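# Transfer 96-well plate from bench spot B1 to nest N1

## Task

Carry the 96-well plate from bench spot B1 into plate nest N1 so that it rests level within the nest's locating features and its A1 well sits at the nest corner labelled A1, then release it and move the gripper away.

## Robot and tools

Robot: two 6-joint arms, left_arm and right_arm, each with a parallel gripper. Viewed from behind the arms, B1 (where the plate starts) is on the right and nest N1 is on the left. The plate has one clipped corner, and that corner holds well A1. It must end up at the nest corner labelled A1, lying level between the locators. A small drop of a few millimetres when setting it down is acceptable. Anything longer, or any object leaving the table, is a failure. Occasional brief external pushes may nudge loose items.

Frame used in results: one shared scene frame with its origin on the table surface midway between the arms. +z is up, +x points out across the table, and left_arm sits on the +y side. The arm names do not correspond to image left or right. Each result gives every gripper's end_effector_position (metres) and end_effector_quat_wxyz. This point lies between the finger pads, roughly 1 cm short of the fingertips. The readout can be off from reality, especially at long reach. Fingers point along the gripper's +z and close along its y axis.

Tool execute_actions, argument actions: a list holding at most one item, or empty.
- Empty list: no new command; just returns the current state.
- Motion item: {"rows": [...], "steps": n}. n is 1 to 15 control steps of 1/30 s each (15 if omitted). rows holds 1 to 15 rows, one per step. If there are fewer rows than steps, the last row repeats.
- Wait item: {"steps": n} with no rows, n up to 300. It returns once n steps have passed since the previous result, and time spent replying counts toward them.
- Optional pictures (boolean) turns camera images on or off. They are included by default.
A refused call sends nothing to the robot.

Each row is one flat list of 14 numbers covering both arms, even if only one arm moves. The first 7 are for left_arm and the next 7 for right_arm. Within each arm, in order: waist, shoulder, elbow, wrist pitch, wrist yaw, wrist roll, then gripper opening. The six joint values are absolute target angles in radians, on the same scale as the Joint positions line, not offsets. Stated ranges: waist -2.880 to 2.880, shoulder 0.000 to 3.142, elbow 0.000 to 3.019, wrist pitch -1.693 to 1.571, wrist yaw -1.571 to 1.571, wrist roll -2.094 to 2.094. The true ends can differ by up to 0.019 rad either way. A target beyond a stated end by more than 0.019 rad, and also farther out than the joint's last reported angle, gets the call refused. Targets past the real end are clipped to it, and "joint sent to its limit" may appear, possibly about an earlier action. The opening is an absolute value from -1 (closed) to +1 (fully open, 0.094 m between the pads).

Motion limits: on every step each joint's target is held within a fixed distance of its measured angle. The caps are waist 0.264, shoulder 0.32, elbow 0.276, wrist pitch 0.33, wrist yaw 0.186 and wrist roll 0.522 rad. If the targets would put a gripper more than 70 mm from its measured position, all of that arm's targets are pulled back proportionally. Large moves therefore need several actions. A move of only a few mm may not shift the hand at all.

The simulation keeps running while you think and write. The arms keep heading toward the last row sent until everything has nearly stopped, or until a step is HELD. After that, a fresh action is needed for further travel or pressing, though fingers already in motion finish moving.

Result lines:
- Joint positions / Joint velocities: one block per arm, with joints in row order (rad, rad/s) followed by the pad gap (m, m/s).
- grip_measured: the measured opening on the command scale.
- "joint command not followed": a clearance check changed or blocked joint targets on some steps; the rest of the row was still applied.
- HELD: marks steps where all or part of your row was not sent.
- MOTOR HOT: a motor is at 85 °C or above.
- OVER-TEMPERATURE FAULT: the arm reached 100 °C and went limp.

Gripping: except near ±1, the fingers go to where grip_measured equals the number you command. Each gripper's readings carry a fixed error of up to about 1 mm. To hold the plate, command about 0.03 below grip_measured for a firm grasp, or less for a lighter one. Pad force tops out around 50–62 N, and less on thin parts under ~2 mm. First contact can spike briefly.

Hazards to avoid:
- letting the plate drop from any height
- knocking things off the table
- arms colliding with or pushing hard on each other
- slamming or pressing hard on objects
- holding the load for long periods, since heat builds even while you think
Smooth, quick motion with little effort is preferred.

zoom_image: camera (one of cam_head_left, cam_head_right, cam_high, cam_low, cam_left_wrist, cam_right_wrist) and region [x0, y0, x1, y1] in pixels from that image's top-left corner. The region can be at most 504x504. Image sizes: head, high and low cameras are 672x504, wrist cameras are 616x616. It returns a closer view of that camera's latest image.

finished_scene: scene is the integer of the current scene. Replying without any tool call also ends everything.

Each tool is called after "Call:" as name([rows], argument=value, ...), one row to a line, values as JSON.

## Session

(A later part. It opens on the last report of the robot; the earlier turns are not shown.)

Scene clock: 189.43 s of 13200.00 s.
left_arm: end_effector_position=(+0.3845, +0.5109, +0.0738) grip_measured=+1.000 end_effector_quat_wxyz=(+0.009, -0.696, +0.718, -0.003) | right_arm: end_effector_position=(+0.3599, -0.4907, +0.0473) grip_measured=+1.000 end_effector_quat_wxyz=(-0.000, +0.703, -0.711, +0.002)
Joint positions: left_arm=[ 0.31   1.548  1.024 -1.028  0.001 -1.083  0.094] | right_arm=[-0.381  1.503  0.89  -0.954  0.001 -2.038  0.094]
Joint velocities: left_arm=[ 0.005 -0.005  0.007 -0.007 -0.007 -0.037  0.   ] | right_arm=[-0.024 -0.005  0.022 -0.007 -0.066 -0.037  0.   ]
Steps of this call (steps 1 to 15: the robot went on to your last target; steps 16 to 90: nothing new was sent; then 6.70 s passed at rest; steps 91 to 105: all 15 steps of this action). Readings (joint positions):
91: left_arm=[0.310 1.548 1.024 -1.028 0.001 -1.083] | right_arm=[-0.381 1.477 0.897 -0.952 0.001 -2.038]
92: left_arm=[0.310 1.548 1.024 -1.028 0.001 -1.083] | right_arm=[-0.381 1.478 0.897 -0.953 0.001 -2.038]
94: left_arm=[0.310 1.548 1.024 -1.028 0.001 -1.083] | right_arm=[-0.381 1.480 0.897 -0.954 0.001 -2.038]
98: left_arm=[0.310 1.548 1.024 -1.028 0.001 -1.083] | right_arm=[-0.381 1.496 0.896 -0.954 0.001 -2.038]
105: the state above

Call:
execute_actions([
  {"rows": [[0.317,1.542,1.03,-1.014,0,-1.09,1, -0.384,1.52,0.882,-0.945,0,-2.054,1],[0.317,1.542,1.03,-1.014,0,-1.09,1, -0.384,1.523,0.88,-0.94,0,-2.054,1],[0.317,1.542,1.03,-1.014,0,-1.09,1, -0.384,1.526,0.878,-0.935,0,-2.054,1],[0.317,1.542,1.03,-1.014,0,-1.09,1, -0.384,1.529,0.876,-0.93,0,-2.054,1],[0.317,1.542,1.03,-1.014,0,-1.09,1, -0.384,1.532,0.874,-0.925,0,-2.054,1],[0.317,1.542,1.03,-1.014,0,-1.09,1, -0.384,1.535,0.872,-0.92,0,-2.054,1],[0.317,1.542,1.03,-1.014,0,-1.09,1, -0.384,1.537,0.871,-0.917,0,-2.054,1]], "steps": 15},
])

Call:
zoom_image(camera="cam_right_wrist", region=[211, 180, 411, 380])

Call:
zoom_image(camera="cam_low", region=[250, 250, 350, 325])

Scene clock: 196.10 s of 13200.00 s.
left_arm: end_effector_position=(+0.3845, +0.5109, +0.0738) grip_measured=+1.000 end_effector_quat_wxyz=(+0.009, -0.696, +0.718, -0.003) | right_arm: end_effector_position=(+0.3584, -0.4899, +0.0365) grip_measured=+1.000 end_effector_quat_wxyz=(+0.001, +0.703, -0.711, -0.002)
Joint positions: left_arm=[ 0.31   1.548  1.024 -1.028  0.001 -1.083  0.094] | right_arm=[-0.381  1.523  0.878 -0.93   0.001 -2.038  0.094]
Joint velocities: left_arm=[-0.005 -0.015 -0.007 -0.002  0.022  0.037  0.   ] | right_arm=[-0.015  0.005 -0.012 -0.002  0.007 -0.007  0.   ]
Steps of this call (steps 1 to 15: the robot went on to your last target; steps 16 to 90: nothing new was sent; then 3.17 s passed at rest; steps 91 to 105: all 15 steps of this action). Readings (joint positions):
91: left_arm=[0.310 1.548 1.024 -1.028 0.001 -1.083] | right_arm=[-0.381 1.503 0.890 -0.954 0.001 -2.038]
92: left_arm=[0.310 1.548 1.024 -1.028 0.001 -1.083] | right_arm=[-0.381 1.503 0.890 -0.954 0.001 -2.038]
94: left_arm=[0.310 1.548 1.024 -1.028 0.001 -1.083] | right_arm=[-0.381 1.505 0.890 -0.949 0.001 -2.038]
98: left_arm=[0.310 1.548 1.024 -1.028 0.001 -1.083] | right_arm=[-0.381 1.513 0.883 -0.933 0.001 -2.038]
105: the state above

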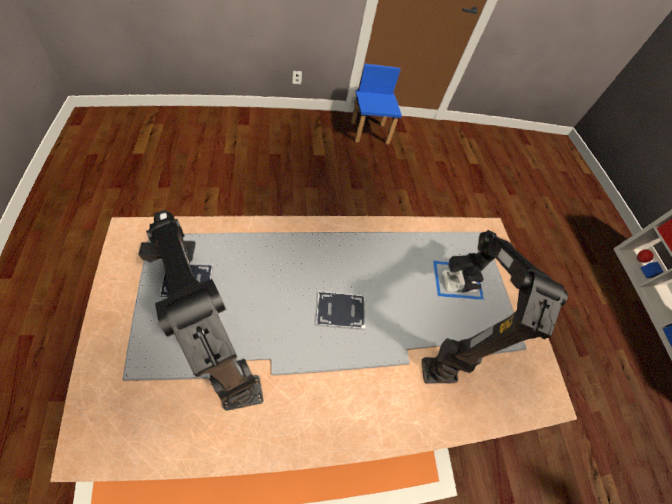

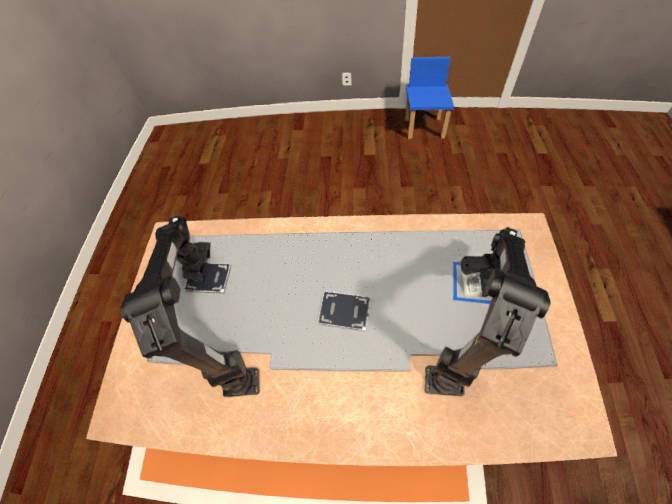

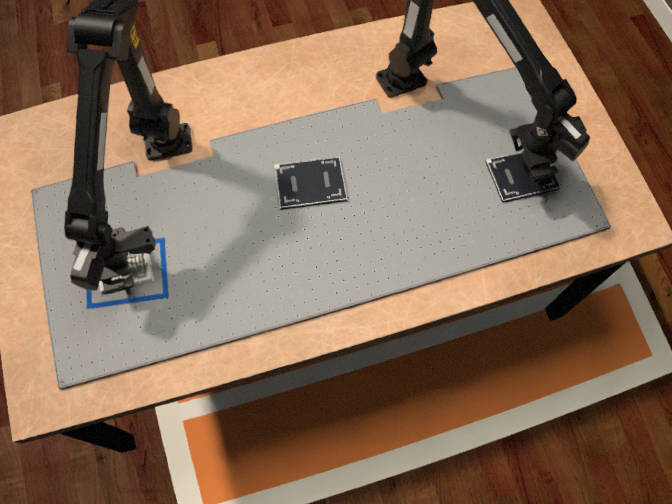

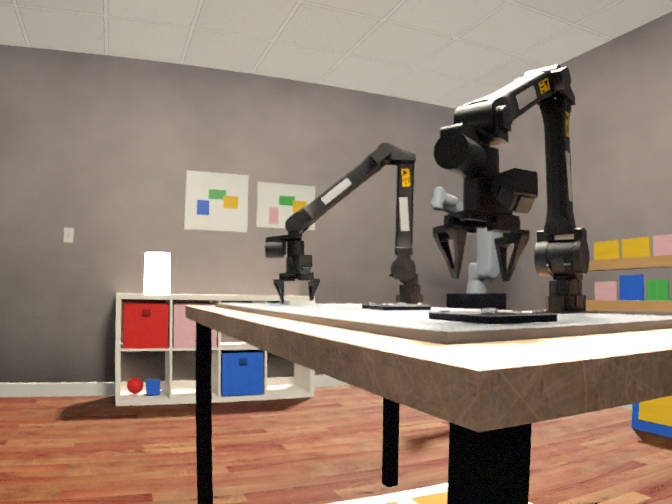

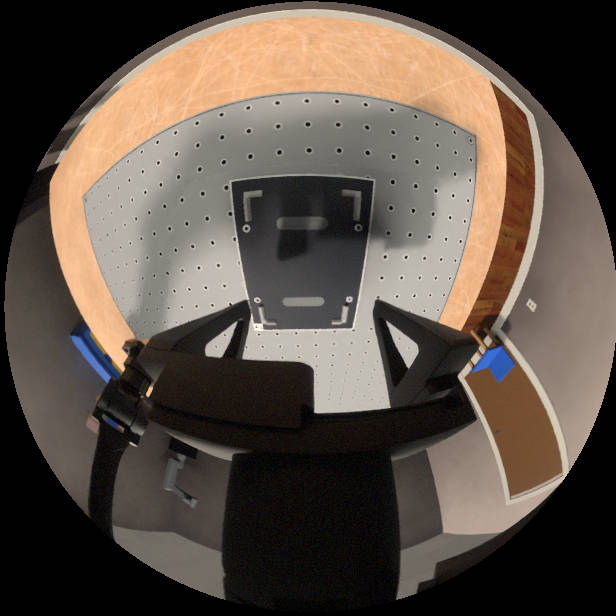

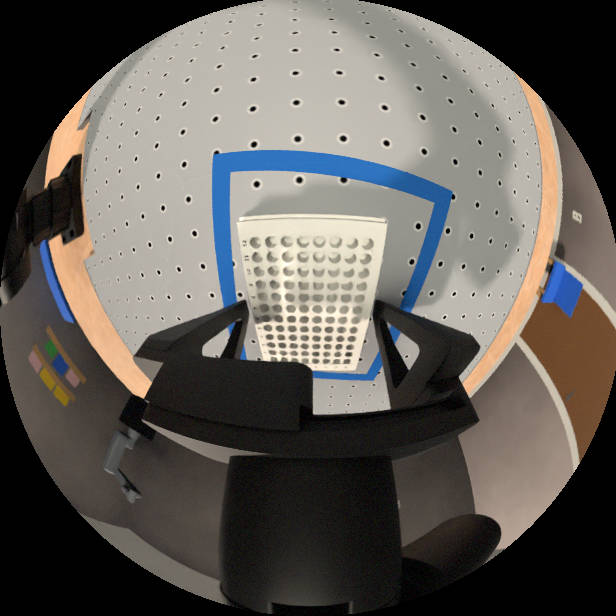

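Region (211, 180, 411, 380) of cam_right_wrist's 616x616 image, scaled by 2.520, with more detail than that image has.

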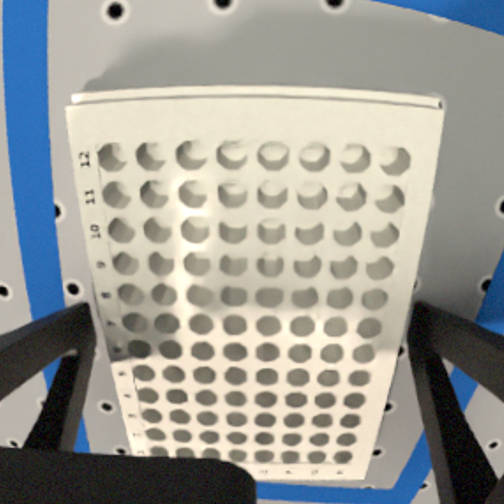

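Region (250, 250, 350, 325) of cam_low's 672x504 image, scaled by 5.040, with more detail than that image has; it fills the top 378 rows of this view, and the rest is white.

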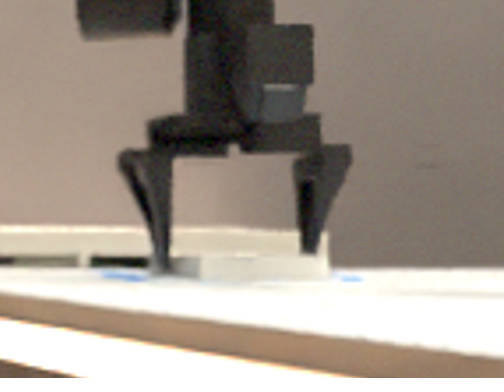

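Call:
execute_actions([
  {"rows": [[0.317,1.542,1.03,-1.014,0,-1.09,1, -0.384,1.537,0.871,-0.917,0,-2.054,0.93],[0.317,1.542,1.03,-1.014,0,-1.09,1, -0.384,1.537,0.871,-0.917,0,-2.054,0.87],[0.317,1.542,1.03,-1.014,0,-1.09,1, -0.384,1.537,0.871,-0.917,0,-2.054,0.83],[0.317,1.542,1.03,-1.014,0,-1.09,1, -0.384,1.537,0.871,-0.917,0,-2.054,0.8],[0.317,1.542,1.03,-1.014,0,-1.09,1, -0.384,1.537,0.871,-0.917,0,-2.054,0.78],[0.317,1.542,1.03,-1.014,0,-1.09,1, -0.384,1.537,0.871,-0.917,0,-2.054,0.76],[0.317,1.542,1.03,-1.014,0,-1.09,1, -0.384,1.537,0.871,-0.917,0,-2.054,0.74],[0.317,1.542,1.03,-1.014,0,-1.09,1, -0.384,1.537,0.871,-0.917,0,-2.054,0.72]], "steps": 15},
], pictures=false)

Scene clock: 204.70 s of 13200.00 s.
left_arm: end_effector_position=(+0.3845, +0.5109, +0.0738) grip_measured=+1.000 end_effector_quat_wxyz=(+0.009, -0.696, +0.718, -0.003) | right_arm: end_effector_position=(+0.3585, -0.4900, +0.0365) grip_measured=+0.745 end_effector_quat_wxyz=(+0.001, +0.703, -0.711, -0.001)
Joint positions: left_arm=[ 0.31   1.548  1.024 -1.028  0.001 -1.083  0.094] | right_arm=[-0.381  1.523  0.878 -0.929  0.001 -2.039  0.082]
Joint velocities: left_arm=[ 0.005 -0.005 -0.007 -0.002 -0.007  0.022  0.   ] | right_arm=[-0.015  0.005 -0.002  0.002  0.037  0.022  0.001]
Steps of this call (steps 1 to 15: the robot went on to your last target; steps 16 to 90: nothing new was sent; then 5.10 s passed at rest; steps 91 to 105: all 15 steps of this action). Readings (joint positions):
91: left_arm=[0.310 1.548 1.024 -1.028 0.001 -1.083] | right_arm=[-0.381 1.523 0.878 -0.929 0.001 -2.038]
92: left_arm=[0.310 1.548 1.024 -1.028 0.001 -1.083] | right_arm=[-0.381 1.523 0.878 -0.929 0.001 -2.038]
94: left_arm=[0.310 1.548 1.024 -1.028 0.001 -1.083] | right_arm=[-0.381 1.523 0.878 -0.929 0.001 -2.038]
98: left_arm=[0.310 1.548 1.024 -1.028 0.001 -1.083] | right_arm=[-0.381 1.523 0.878 -0.929 0.001 -2.038]
105: the state above

Call:
execute_actions([
  {"rows": [[0.317,1.542,1.03,-1.014,0,-1.09,1, -0.384,1.512,0.91,-0.938,0,-2.054,0.71],[0.317,1.53,1.06,-1.04,0,-1.09,1, -0.384,1.505,0.92,-0.95,0,-2.054,0.71],[0.317,1.52,1.08,-1.06,0,-1.15,1, -0.384,1.496,0.928,-0.966,0,-2.054,0.71],[0.317,1.51,1.10,-1.08,0,-1.2,1, -0.384,1.486,0.937,-0.984,0,-2.054,0.71],[0.317,1.50,1.12,-1.11,0,-1.25,1, -0.384,1.476,0.946,-1.002,0,-2.054,0.71],[0.317,1.49,1.14,-1.14,0,-1.3,1, -0.384,1.466,0.955,-1.02,0,-2.054,0.71],[0.317,1.48,1.16,-1.17,0,-1.35,1, -0.384,1.456,0.964,-1.038,0,-2.054,0.71],[0.317,1.47,1.18,-1.2,0,-1.4,1, -0.384,1.446,0.973,-1.056,0,-2.054,0.71],[0.317,1.46,1.2,-1.23,0,-1.45,1, -0.384,1.436,0.982,-1.074,0,-2.054,0.71],[0.317,1.45,1.21,-1.26,0,-1.5,1, -0.384,1.426,0.991,-1.092,0,-2.054,0.71],[0.317,1.45,1.21,-1.29,0,-1.55,1, -0.384,1.418,0.999,-1.108,0,-2.054,0.71],[0.317,1.45,1.21,-1.29,0,-1.6,1, -0.384,1.41,1.005,-1.122,0,-2.054,0.71]], "steps": 15},
])

Scene clock: 217.67 s of 13200.00 s.
left_arm: end_effector_position=(+0.3821, +0.5097, +0.1530) grip_measured=+1.000 end_effector_quat_wxyz=(+0.003, +0.827, -0.562, -0.001) | right_arm: end_effector_position=(+0.3532, -0.4873, +0.0914) grip_measured=+0.745 end_effector_quat_wxyz=(+0.003, +0.703, -0.711, -0.009)
Joint positions: left_arm=[ 0.31   1.469  1.162 -1.27   0.001 -1.493  0.094] | right_arm=[-0.381  1.431  0.947 -1.105  0.001 -2.039  0.082]
Joint velocities: left_arm=[-0.005 -0.337  0.105 -0.095 -0.007 -0.667  0.   ] | right_arm=[-0.015 -0.249  0.188 -0.081  0.051 -0.007  0.   ]
Steps of this call (steps 1 to 15: the robot went on to your last target; steps 16 to 90: nothing new was sent; then 9.47 s passed at rest; steps 91 to 105: all 15 steps of this action). Readings (joint positions):
91: left_arm=[0.310 1.548 1.024 -1.028 0.001 -1.083] | right_arm=[-0.381 1.523 0.878 -0.929 0.001 -2.039]
92: left_arm=[0.310 1.548 1.024 -1.028 0.001 -1.083] | right_arm=[-0.381 1.523 0.878 -0.930 0.001 -2.039]
94: left_arm=[0.310 1.548 1.027 -1.042 0.001 -1.110] | right_arm=[-0.381 1.522 0.879 -0.945 0.001 -2.039]
98: left_arm=[0.310 1.542 1.072 -1.134 0.001 -1.232] | right_arm=[-0.381 1.505 0.890 -1.012 0.001 -2.039]
105: the state above

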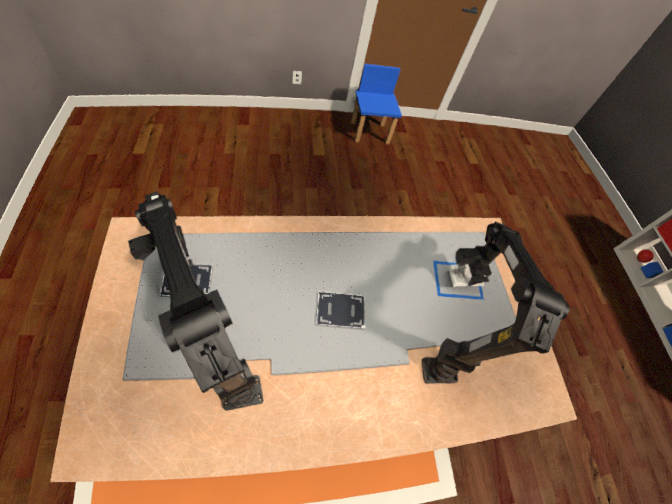

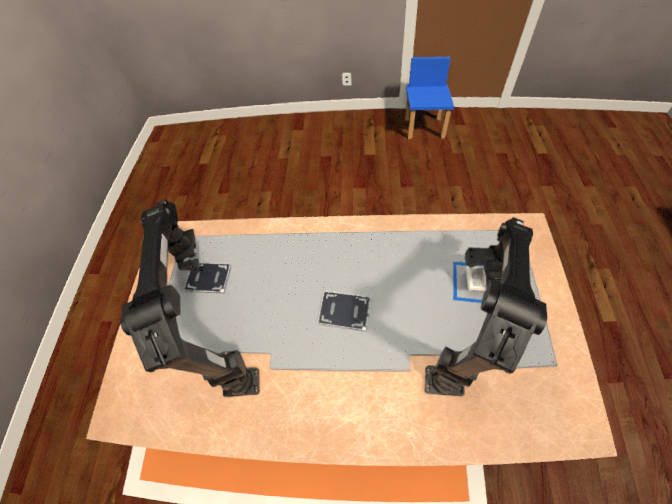

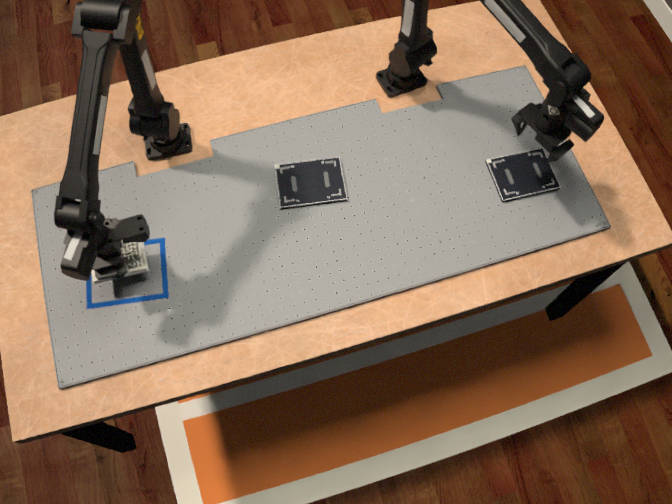

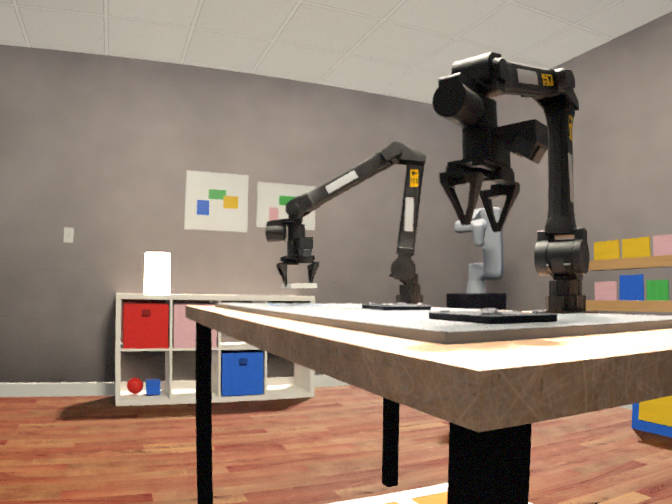

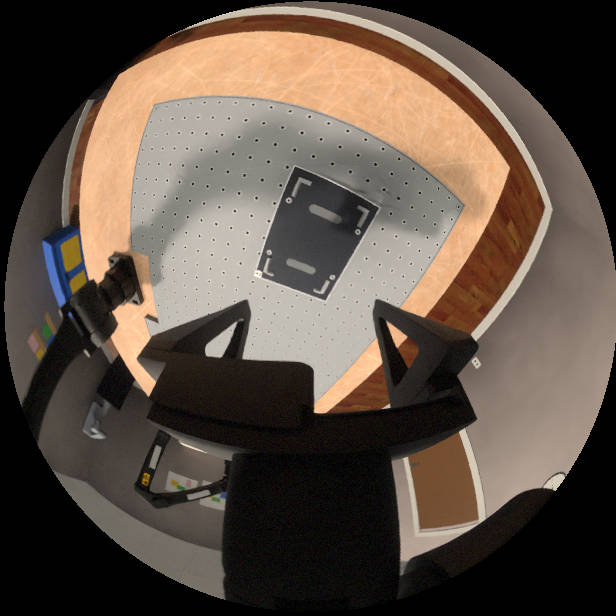

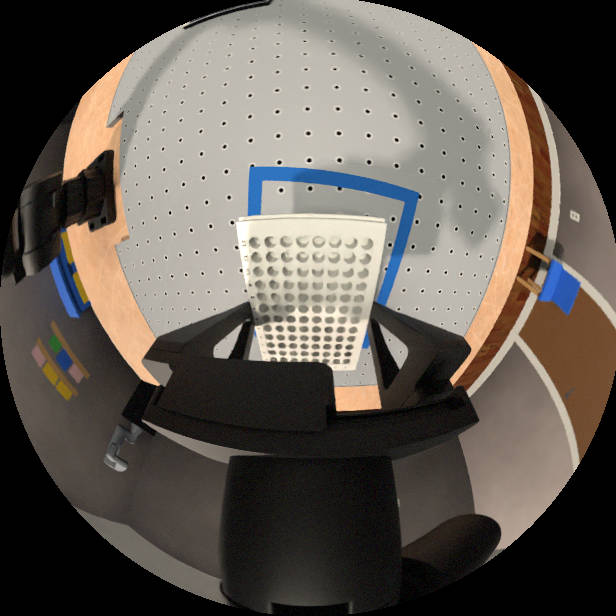

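Call:
execute_actions([
  {"rows": [[0.317,1.45,1.21,-1.29,0,-1.6,1, -0.372,1.414,1.012,-1.123,0,-2.039,0.71],[0.317,1.45,1.21,-1.29,0,-1.6,1, -0.348,1.422,1.022,-1.124,0,-2.009,0.71],[0.317,1.45,1.21,-1.29,0,-1.6,1, -0.318,1.431,1.033,-1.126,0,-1.971,0.71],[0.317,1.45,1.21,-1.29,0,-1.6,1, -0.282,1.443,1.046,-1.129,0,-1.925,0.71],[0.317,1.45,1.21,-1.29,0,-1.6,1, -0.24,1.456,1.062,-1.132,0,-1.872,0.71],[0.317,1.45,1.21,-1.29,0,-1.6,1, -0.192,1.472,1.08,-1.135,0,-1.812,0.71],[0.317,1.45,1.21,-1.29,0,-1.6,1, -0.138,1.489,1.1,-1.139,0,-1.744,0.71],[0.317,1.45,1.21,-1.29,0,-1.6,1, -0.084,1.506,1.12,-1.142,0,-1.676,0.71],[0.317,1.45,1.21,-1.29,0,-1.6,1, -0.024,1.526,1.143,-1.146,0,-1.6,0.71],[0.317,1.45,1.21,-1.29,0,-1.6,1, 0.036,1.545,1.165,-1.15,0,-1.524,0.71],[0.317,1.45,1.21,-1.29,0,-1.6,1, 0.096,1.564,1.188,-1.154,0,-1.448,0.71],[0.317,1.45,1.21,-1.29,0,-1.6,1, 0.156,1.583,1.21,-1.158,0,-1.373,0.71],[0.317,1.45,1.21,-1.29,0,-1.6,1, 0.216,1.603,1.233,-1.163,0,-1.297,0.71],[0.317,1.45,1.21,-1.29,0,-1.6,1, 0.276,1.622,1.255,-1.167,0,-1.221,0.71],[0.317,1.45,1.21,-1.29,0,-1.6,1, 0.336,1.641,1.278,-1.171,0,-1.146,0.71]], "steps": 15},
], pictures=false)

Call:
execute_actions([
  {"rows": [[0.317,1.45,1.21,-1.29,0,-1.6,1, 0.396,1.66,1.3,-1.175,0,-1.07,0.71],[0.317,1.45,1.21,-1.29,0,-1.6,1, 0.456,1.68,1.322,-1.179,0,-0.994,0.71],[0.317,1.45,1.21,-1.29,0,-1.6,1, 0.516,1.699,1.345,-1.183,0,-0.919,0.71],[0.317,1.45,1.21,-1.29,0,-1.6,1, 0.57,1.716,1.365,-1.186,0,-0.85,0.71],[0.317,1.45,1.21,-1.29,0,-1.6,1, 0.624,1.733,1.385,-1.19,0,-0.782,0.71],[0.317,1.45,1.21,-1.29,0,-1.6,1, 0.672,1.749,1.403,-1.193,0,-0.722,0.71],[0.317,1.45,1.21,-1.29,0,-1.6,1, 0.714,1.762,1.419,-1.196,0,-0.669,0.71],[0.317,1.45,1.21,-1.29,0,-1.6,1, 0.75,1.774,1.432,-1.199,0,-0.623,0.71],[0.317,1.45,1.21,-1.29,0,-1.6,1, 0.78,1.783,1.443,-1.201,0,-0.585,0.71],[0.317,1.45,1.21,-1.29,0,-1.6,1, 0.798,1.789,1.45,-1.202,0,-0.563,0.71],[0.317,1.45,1.21,-1.29,0,-1.6,1, 0.816,1.795,1.457,-1.203,0,-0.54,0.71]], "steps": 15},
], pictures=false)

Call:
execute_actions([
  {"steps": 8},
])

Scene clock: 231.17 s of 13200.00 s.
left_arm: end_effector_position=(+0.3808, +0.5090, +0.1620) grip_measured=+1.000 end_effector_quat_wxyz=(-0.003, +0.854, -0.519, +0.003) | right_arm: end_effector_position=(+0.4574, -0.3069, +0.1046) grip_measured=+0.745 end_effector_quat_wxyz=(-0.001, +0.720, -0.694, +0.003)
Joint positions: left_arm=[ 0.31   1.45   1.166 -1.279  0.001 -1.593  0.094] | right_arm=[ 0.123  1.555  1.124 -1.134  0.004 -1.583  0.082]
Joint velocities: left_arm=[ 0.005 -0.005  0.007 -0.007 -0.007 -0.051  0.   ] | right_arm=[ 1.47   0.464  0.442 -0.042  0.007  1.414  0.   ]
Steps of this call (steps 1 to 30: the robot went on to your last target; steps 31 to 90: nothing new was sent; then 10.00 s passed at rest; steps 91 to 105: all 15 steps of this action). Readings (joint positions):
91: left_arm=[0.310 1.450 1.166 -1.279 0.001 -1.593] | right_arm=[-0.381 1.418 0.957 -1.112 0.001 -2.039]
92: left_arm=[0.310 1.450 1.166 -1.279 0.001 -1.593] | right_arm=[-0.379 1.418 0.957 -1.112 0.001 -2.036]
94: left_arm=[0.310 1.450 1.166 -1.279 0.001 -1.593] | right_arm=[-0.360 1.419 0.961 -1.115 0.002 -2.013]
98: left_arm=[0.310 1.450 1.166 -1.279 0.001 -1.593] | right_arm=[-0.225 1.450 1.008 -1.126 0.004 -1.893]
105: the state above

Scene clock: 231.67 s of 13200.00 s.
left_arm: end_effector_position=(+0.3808, +0.5090, +0.1620) grip_measured=+1.000 end_effector_quat_wxyz=(-0.003, +0.854, -0.519, +0.003) | right_arm: end_effector_position=(+0.4164, +0.0136, +0.0886) grip_measured=+0.745 end_effector_quat_wxyz=(+0.011, +0.679, -0.734, -0.000)
Joint positions: left_arm=[ 0.31   1.45   1.166 -1.279  0.001 -1.593  0.094] | right_arm=[ 0.8    1.78   1.37  -1.183  0.    -0.791  0.082]
Joint velocities: left_arm=[-0.015  0.005  0.007 -0.007  0.037  0.022  0.   ] | right_arm=[ 0.962  0.308  0.53  -0.051 -0.066  1.516 -0.001]
Steps of this call (steps 1 to 15: all 15 steps of this action). Readings (joint positions):
1: left_arm=[0.310 1.450 1.166 -1.279 0.001 -1.593] | right_arm=[0.173 1.571 1.139 -1.136 0.004 -1.534]
2: left_arm=[0.310 1.450 1.166 -1.279 0.001 -1.593] | right_arm=[0.222 1.587 1.154 -1.138 0.004 -1.484]
4: left_arm=[0.310 1.450 1.166 -1.279 0.001 -1.593] | right_arm=[0.319 1.620 1.186 -1.144 0.004 -1.386]
8: left_arm=[0.310 1.450 1.166 -1.279 0.001 -1.593] | right_arm=[0.505 1.685 1.252 -1.155 0.004 -1.197]
15: the state above

Scene clock: 231.93 s of 13200.00 s.
left_arm: end_effector_position=(+0.3808, +0.5090, +0.1620) grip_measured=+1.000 end_effector_quat_wxyz=(-0.003, +0.854, -0.519, +0.003) | right_arm: end_effector_position=(+0.4086, +0.0376, +0.0932) grip_measured=+0.745 end_effector_quat_wxyz=(-0.006, -0.621, +0.783, +0.001)
Joint positions: left_arm=[ 0.31   1.45   1.166 -1.279  0.001 -1.593  0.094] | right_arm=[ 0.844  1.793  1.402 -1.192 -0.003 -0.596  0.082]
Joint velocities: left_arm=[-0.005  0.005 -0.012  0.002 -0.007 -0.037  0.   ] | right_arm=[-0.288 -0.005 -0.007 -0.027 -0.022  0.242  0.001]
Steps of this call (steps 1 to 8: the robot went on to your last target). Readings (joint positions):
1: left_arm=[0.310 1.450 1.166 -1.279 0.001 -1.593] | right_arm=[0.829 1.788 1.385 -1.184 -0.002 -0.744]
2: left_arm=[0.310 1.450 1.166 -1.279 0.001 -1.593] | right_arm=[0.850 1.793 1.395 -1.184 -0.003 -0.707]
4: left_arm=[0.310 1.450 1.166 -1.279 0.001 -1.593] | right_arm=[0.867 1.793 1.401 -1.186 -0.004 -0.653]
8: the state above

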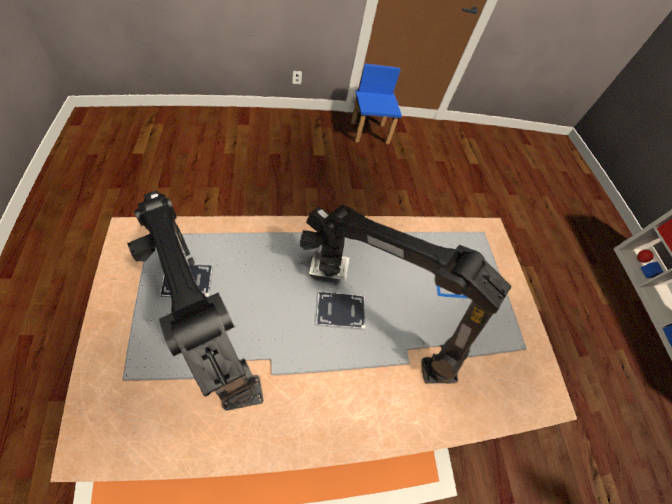

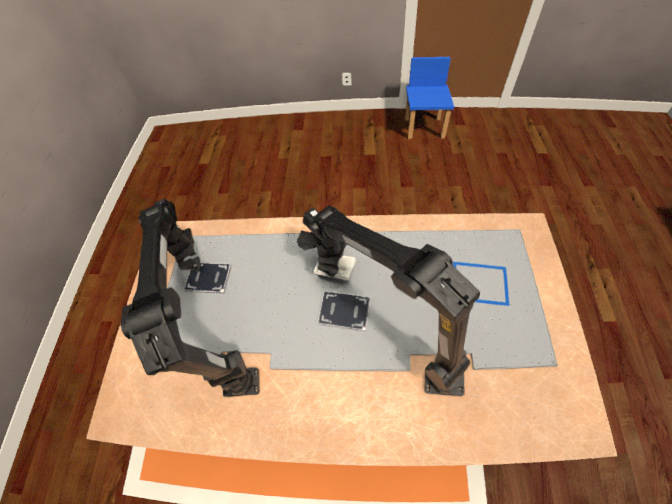

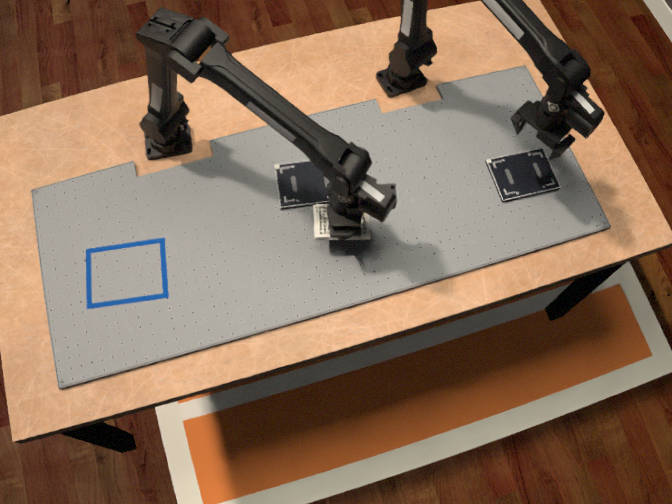

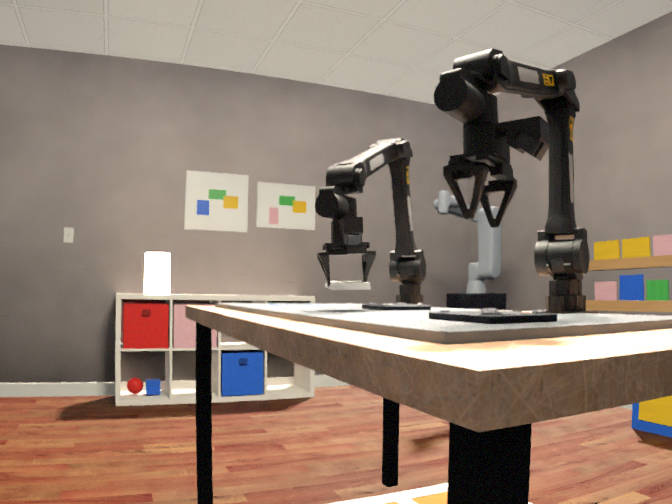

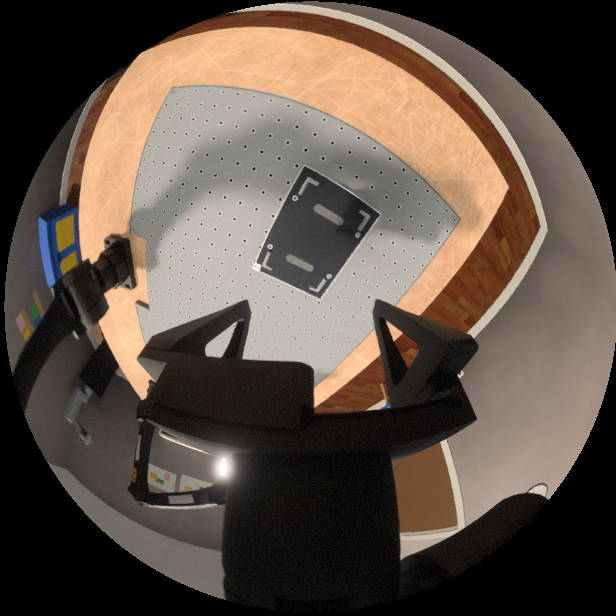

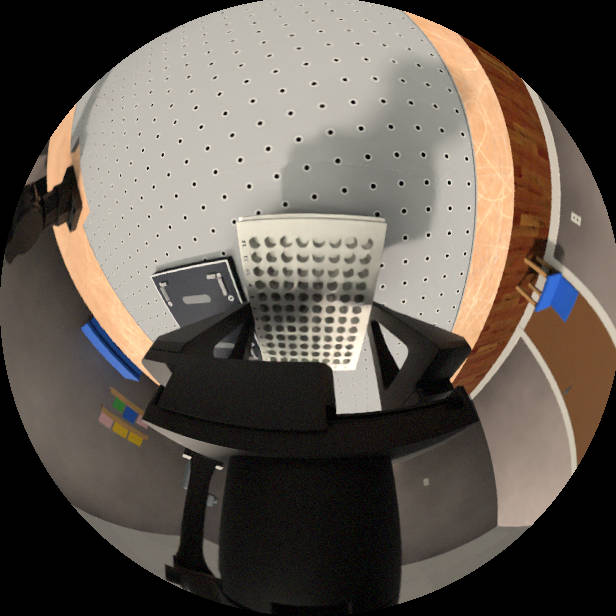

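Call:
execute_actions([
  {"rows": [[0.317,1.45,1.21,-1.29,0,-1.6,1, 0.816,1.798,1.415,-1.18,0,-0.54,0.71],[0.317,1.45,1.21,-1.29,0,-1.6,1, 0.816,1.802,1.408,-1.17,0,-0.54,0.71],[0.317,1.45,1.21,-1.29,0,-1.6,1, 0.816,1.807,1.402,-1.158,0,-0.54,0.71],[0.317,1.45,1.21,-1.29,0,-1.6,1, 0.816,1.812,1.396,-1.146,0,-0.54,0.71],[0.317,1.45,1.21,-1.29,0,-1.6,1, 0.816,1.817,1.39,-1.134,0,-0.54,0.71],[0.317,1.45,1.21,-1.29,0,-1.6,1, 0.816,1.822,1.384,-1.122,0,-0.54,0.71],[0.317,1.45,1.21,-1.29,0,-1.6,1, 0.816,1.827,1.378,-1.11,0,-0.54,0.71],[0.317,1.45,1.21,-1.29,0,-1.6,1, 0.816,1.832,1.372,-1.098,0,-0.54,0.71],[0.317,1.45,1.21,-1.29,0,-1.6,1, 0.816,1.837,1.366,-1.086,0,-0.54,0.71],[0.317,1.45,1.21,-1.29,0,-1.6,1, 0.816,1.842,1.36,-1.074,0,-0.54,0.71],[0.317,1.45,1.21,-1.29,0,-1.6,1, 0.816,1.845,1.354,-1.063,0,-0.54,0.71],[0.317,1.45,1.21,-1.29,0,-1.6,1, 0.816,1.848,1.349,-1.055,0,-0.54,0.71]], "steps": 15},
], pictures=false)

Call:
execute_actions([
  {"steps": 6},
])

Call:
zoom_image(camera="cam_low", region=[290, 250, 410, 330])

Scene clock: 247.70 s of 13200.00 s.
left_arm: end_effector_position=(+0.3808, +0.5090, +0.1620) grip_measured=+1.000 end_effector_quat_wxyz=(-0.003, +0.855, -0.519, +0.003) | right_arm: end_effector_position=(+0.4276, +0.0303, +0.0594) grip_measured=+0.745 end_effector_quat_wxyz=(+0.013, -0.592, +0.806, +0.001)
Joint positions: left_arm=[ 0.31   1.45   1.166 -1.279  0.001 -1.593  0.094] | right_arm=[ 0.81   1.83   1.357 -1.071 -0.001 -0.556  0.082]
Joint velocities: left_arm=[-0.005 -0.005  0.002  0.007 -0.051  0.051  0.   ] | right_arm=[-0.015  0.171 -0.1    0.051 -0.051 -0.095 -0.   ]
Steps of this call (steps 1 to 30: the robot went on to your last target; steps 31 to 90: nothing new was sent; then 12.27 s passed at rest; steps 91 to 105: all 15 steps of this action). Readings (joint positions):
91: left_arm=[0.310 1.450 1.166 -1.279 0.001 -1.593] | right_arm=[0.810 1.793 1.402 -1.192 -0.001 -0.556]
92: left_arm=[0.310 1.450 1.166 -1.279 0.001 -1.593] | right_arm=[0.810 1.793 1.402 -1.190 -0.001 -0.556]
94: left_arm=[0.310 1.450 1.166 -1.279 0.001 -1.593] | right_arm=[0.810 1.793 1.402 -1.178 -0.001 -0.556]
98: left_arm=[0.310 1.450 1.166 -1.279 0.001 -1.593] | right_arm=[0.810 1.796 1.394 -1.132 -0.001 -0.556]
105: the state above

Scene clock: 247.90 s of 13200.00 s.
left_arm: end_effector_position=(+0.3808, +0.5090, +0.1620) grip_measured=+1.000 end_effector_quat_wxyz=(-0.003, +0.855, -0.519, +0.003) | right_arm: end_effector_position=(+0.4250, +0.0281, +0.0501) grip_measured=+0.745 end_effector_quat_wxyz=(+0.004, -0.592, +0.806, +0.001)
Joint positions: left_arm=[ 0.31   1.45   1.166 -1.279  0.001 -1.593  0.094] | right_arm=[ 0.81   1.843  1.35  -1.069 -0.001 -0.556  0.082]
Joint velocities: left_arm=[-0.005 -0.005  0.007  0.007  0.007 -0.051  0.   ] | right_arm=[ 0.005 -0.005 -0.002  0.037  0.037  0.037  0.001]
Steps of this call (steps 1 to 6: the robot went on to your last target). Readings (joint positions):
1: left_arm=[0.310 1.450 1.166 -1.279 0.001 -1.593] | right_arm=[0.810 1.835 1.354 -1.070 -0.001 -0.556]
2: left_arm=[0.310 1.450 1.166 -1.279 0.001 -1.593] | right_arm=[0.810 1.839 1.352 -1.070 -0.001 -0.556]
4: left_arm=[0.310 1.450 1.166 -1.279 0.001 -1.593] | right_arm=[0.810 1.843 1.350 -1.070 -0.001 -0.556]
6: the state above

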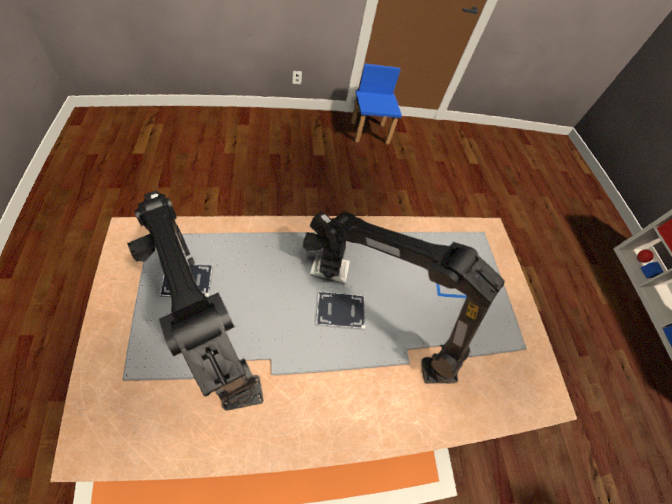

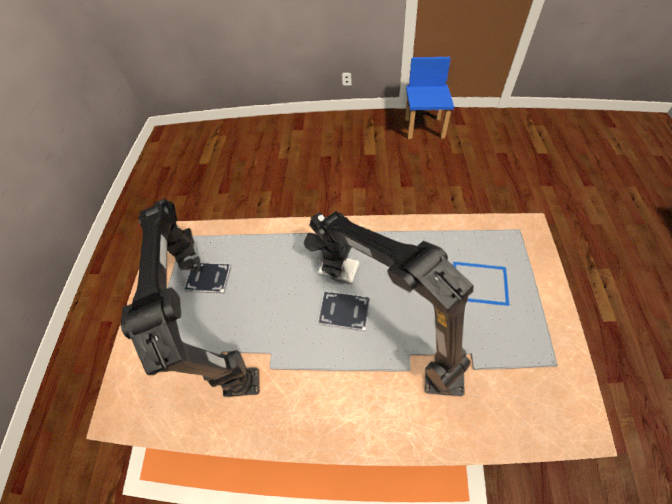

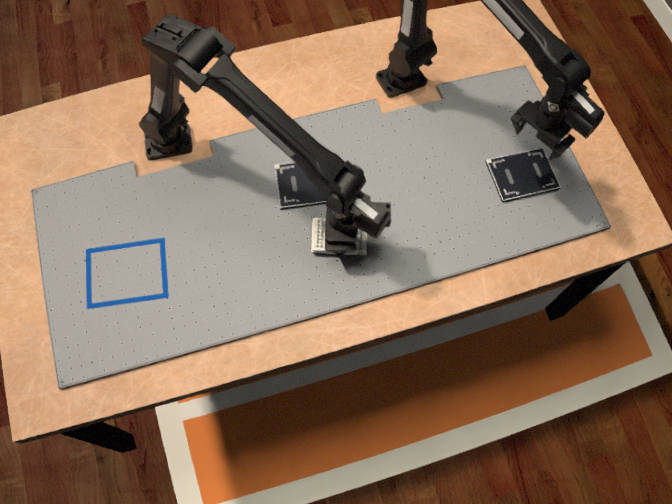

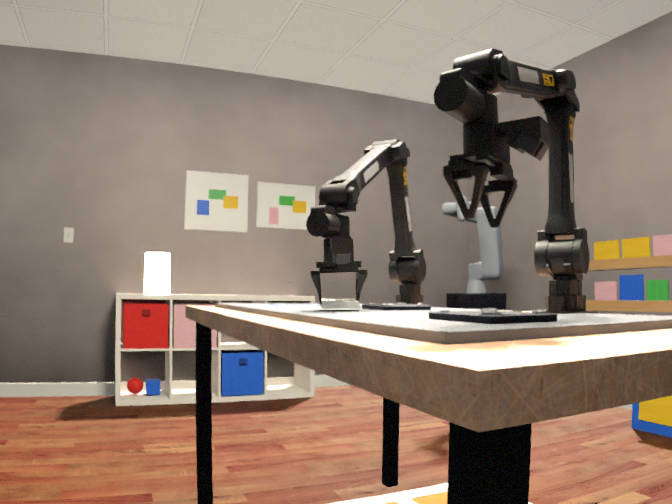

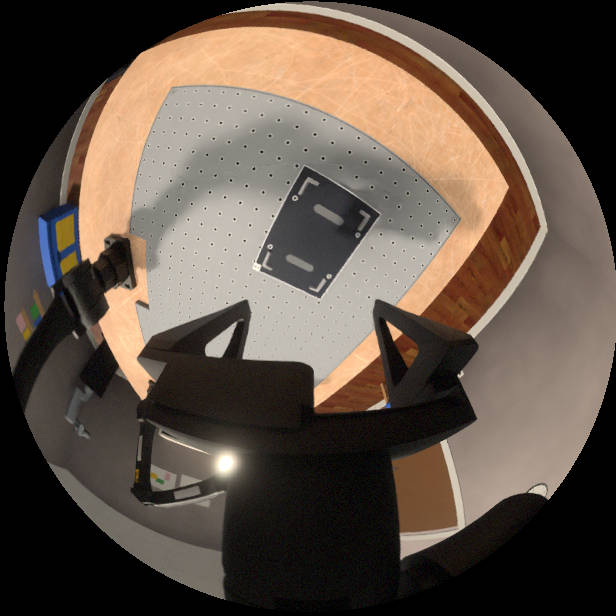

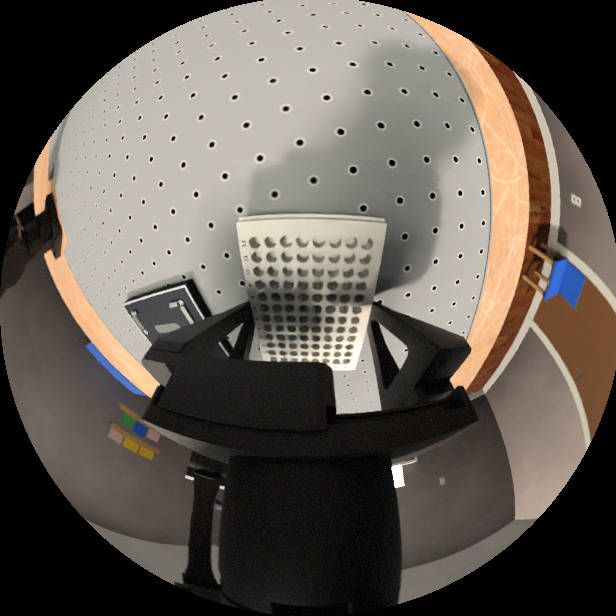

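Region (290, 250, 410, 330) of cam_low's 672x504 image, scaled by 4.200, with more detail than that image has.

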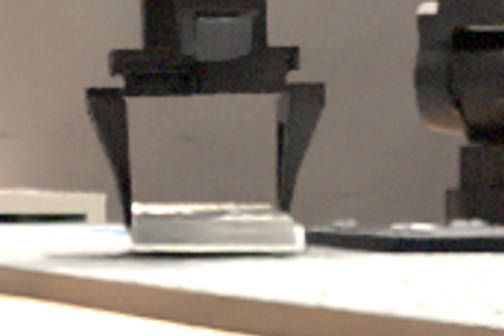

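Call:
execute_actions([
  {"rows": [[0.317,1.45,1.21,-1.29,0,-1.6,1, 0.816,1.848,1.346,-1.054,0,-0.54,0.71],[0.317,1.45,1.21,-1.29,0,-1.6,1, 0.816,1.848,1.343,-1.053,0,-0.54,0.71],[0.317,1.45,1.21,-1.29,0,-1.6,1, 0.816,1.848,1.340,-1.052,0,-0.54,0.71],[0.317,1.45,1.21,-1.29,0,-1.6,1, 0.816,1.848,1.337,-1.05,0,-0.54,0.71]], "steps": 14},
])

Call:
zoom_image(camera="cam_low", region=[290, 250, 410, 330])

Scene clock: 256.10 s of 13200.00 s.
left_arm: end_effector_position=(+0.3808, +0.5090, +0.1620) grip_measured=+1.000 end_effector_quat_wxyz=(-0.003, +0.855, -0.519, +0.003) | right_arm: end_effector_position=(+0.4243, +0.0275, +0.0481) grip_measured=+0.745 end_effector_quat_wxyz=(+0.004, -0.592, +0.806, +0.001)
Joint positions: left_arm=[ 0.31   1.45   1.166 -1.279  0.001 -1.593  0.094] | right_arm=[ 0.81   1.843  1.344 -1.062 -0.001 -0.556  0.082]
Joint velocities: left_arm=[-0.015  0.005  0.007  0.002  0.007  0.037  0.   ] | right_arm=[-0.015 -0.015 -0.012 -0.032 -0.007 -0.051 -0.   ]
Steps of this call (steps 1 to 30: the robot went on to your last target; steps 31 to 90: nothing new was sent; then 4.73 s passed at rest; steps 91 to 104: all 14 steps of this action). Readings (joint positions):
91: left_arm=[0.310 1.450 1.166 -1.279 0.001 -1.593] | right_arm=[0.810 1.843 1.350 -1.067 -0.001 -0.556]
92: left_arm=[0.310 1.450 1.166 -1.279 0.001 -1.593] | right_arm=[0.810 1.843 1.350 -1.067 -0.001 -0.556]
94: left_arm=[0.310 1.450 1.166 -1.279 0.001 -1.593] | right_arm=[0.810 1.843 1.349 -1.065 -0.001 -0.556]
98: left_arm=[0.310 1.450 1.166 -1.279 0.001 -1.593] | right_arm=[0.810 1.843 1.345 -1.062 -0.001 -0.556]
104: the state above

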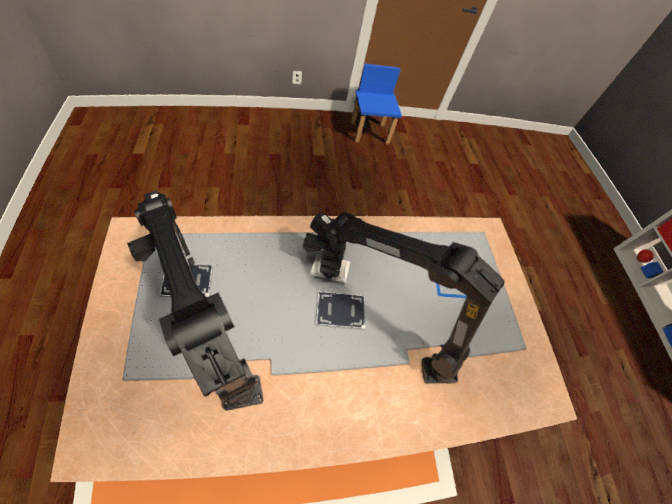

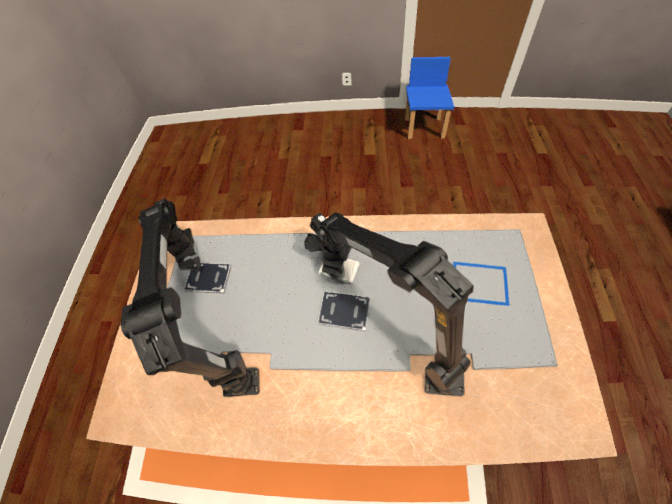

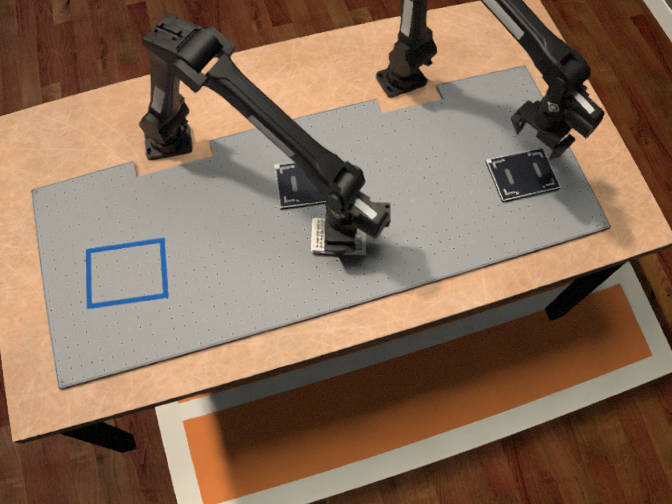

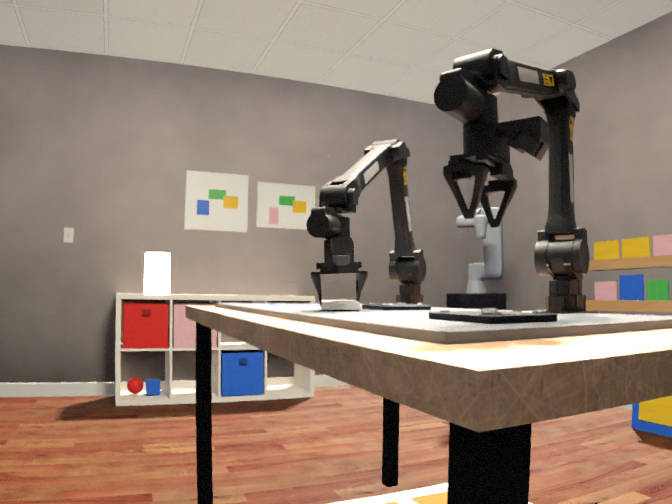

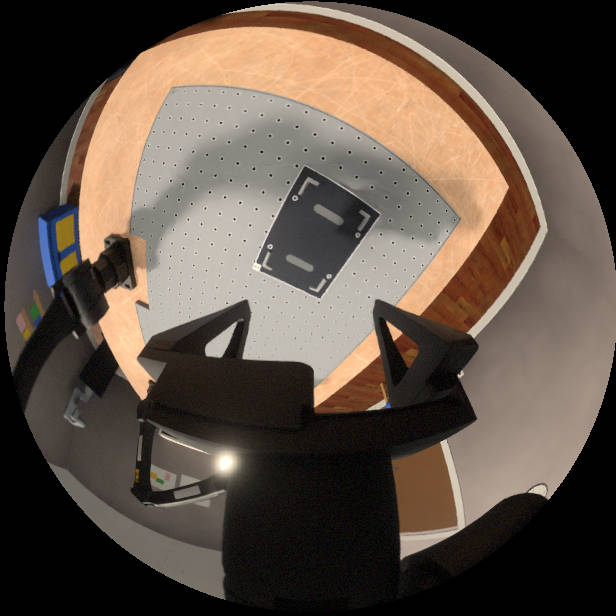

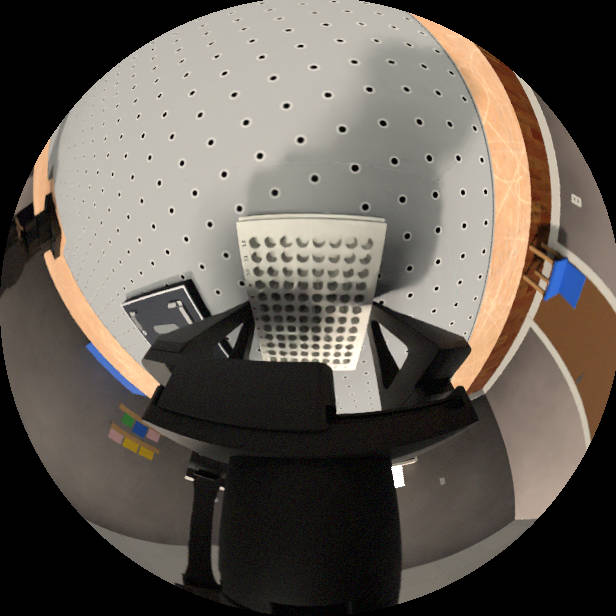

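Region (290, 250, 410, 330) of cam_low's 672x504 image, scaled by 4.200, with more detail than that image has.

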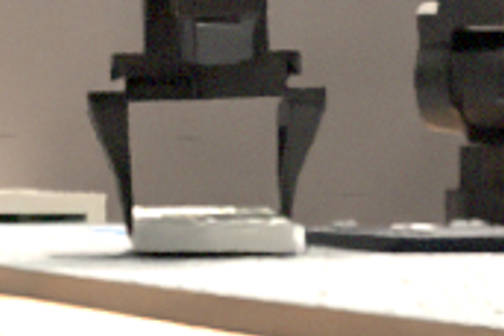

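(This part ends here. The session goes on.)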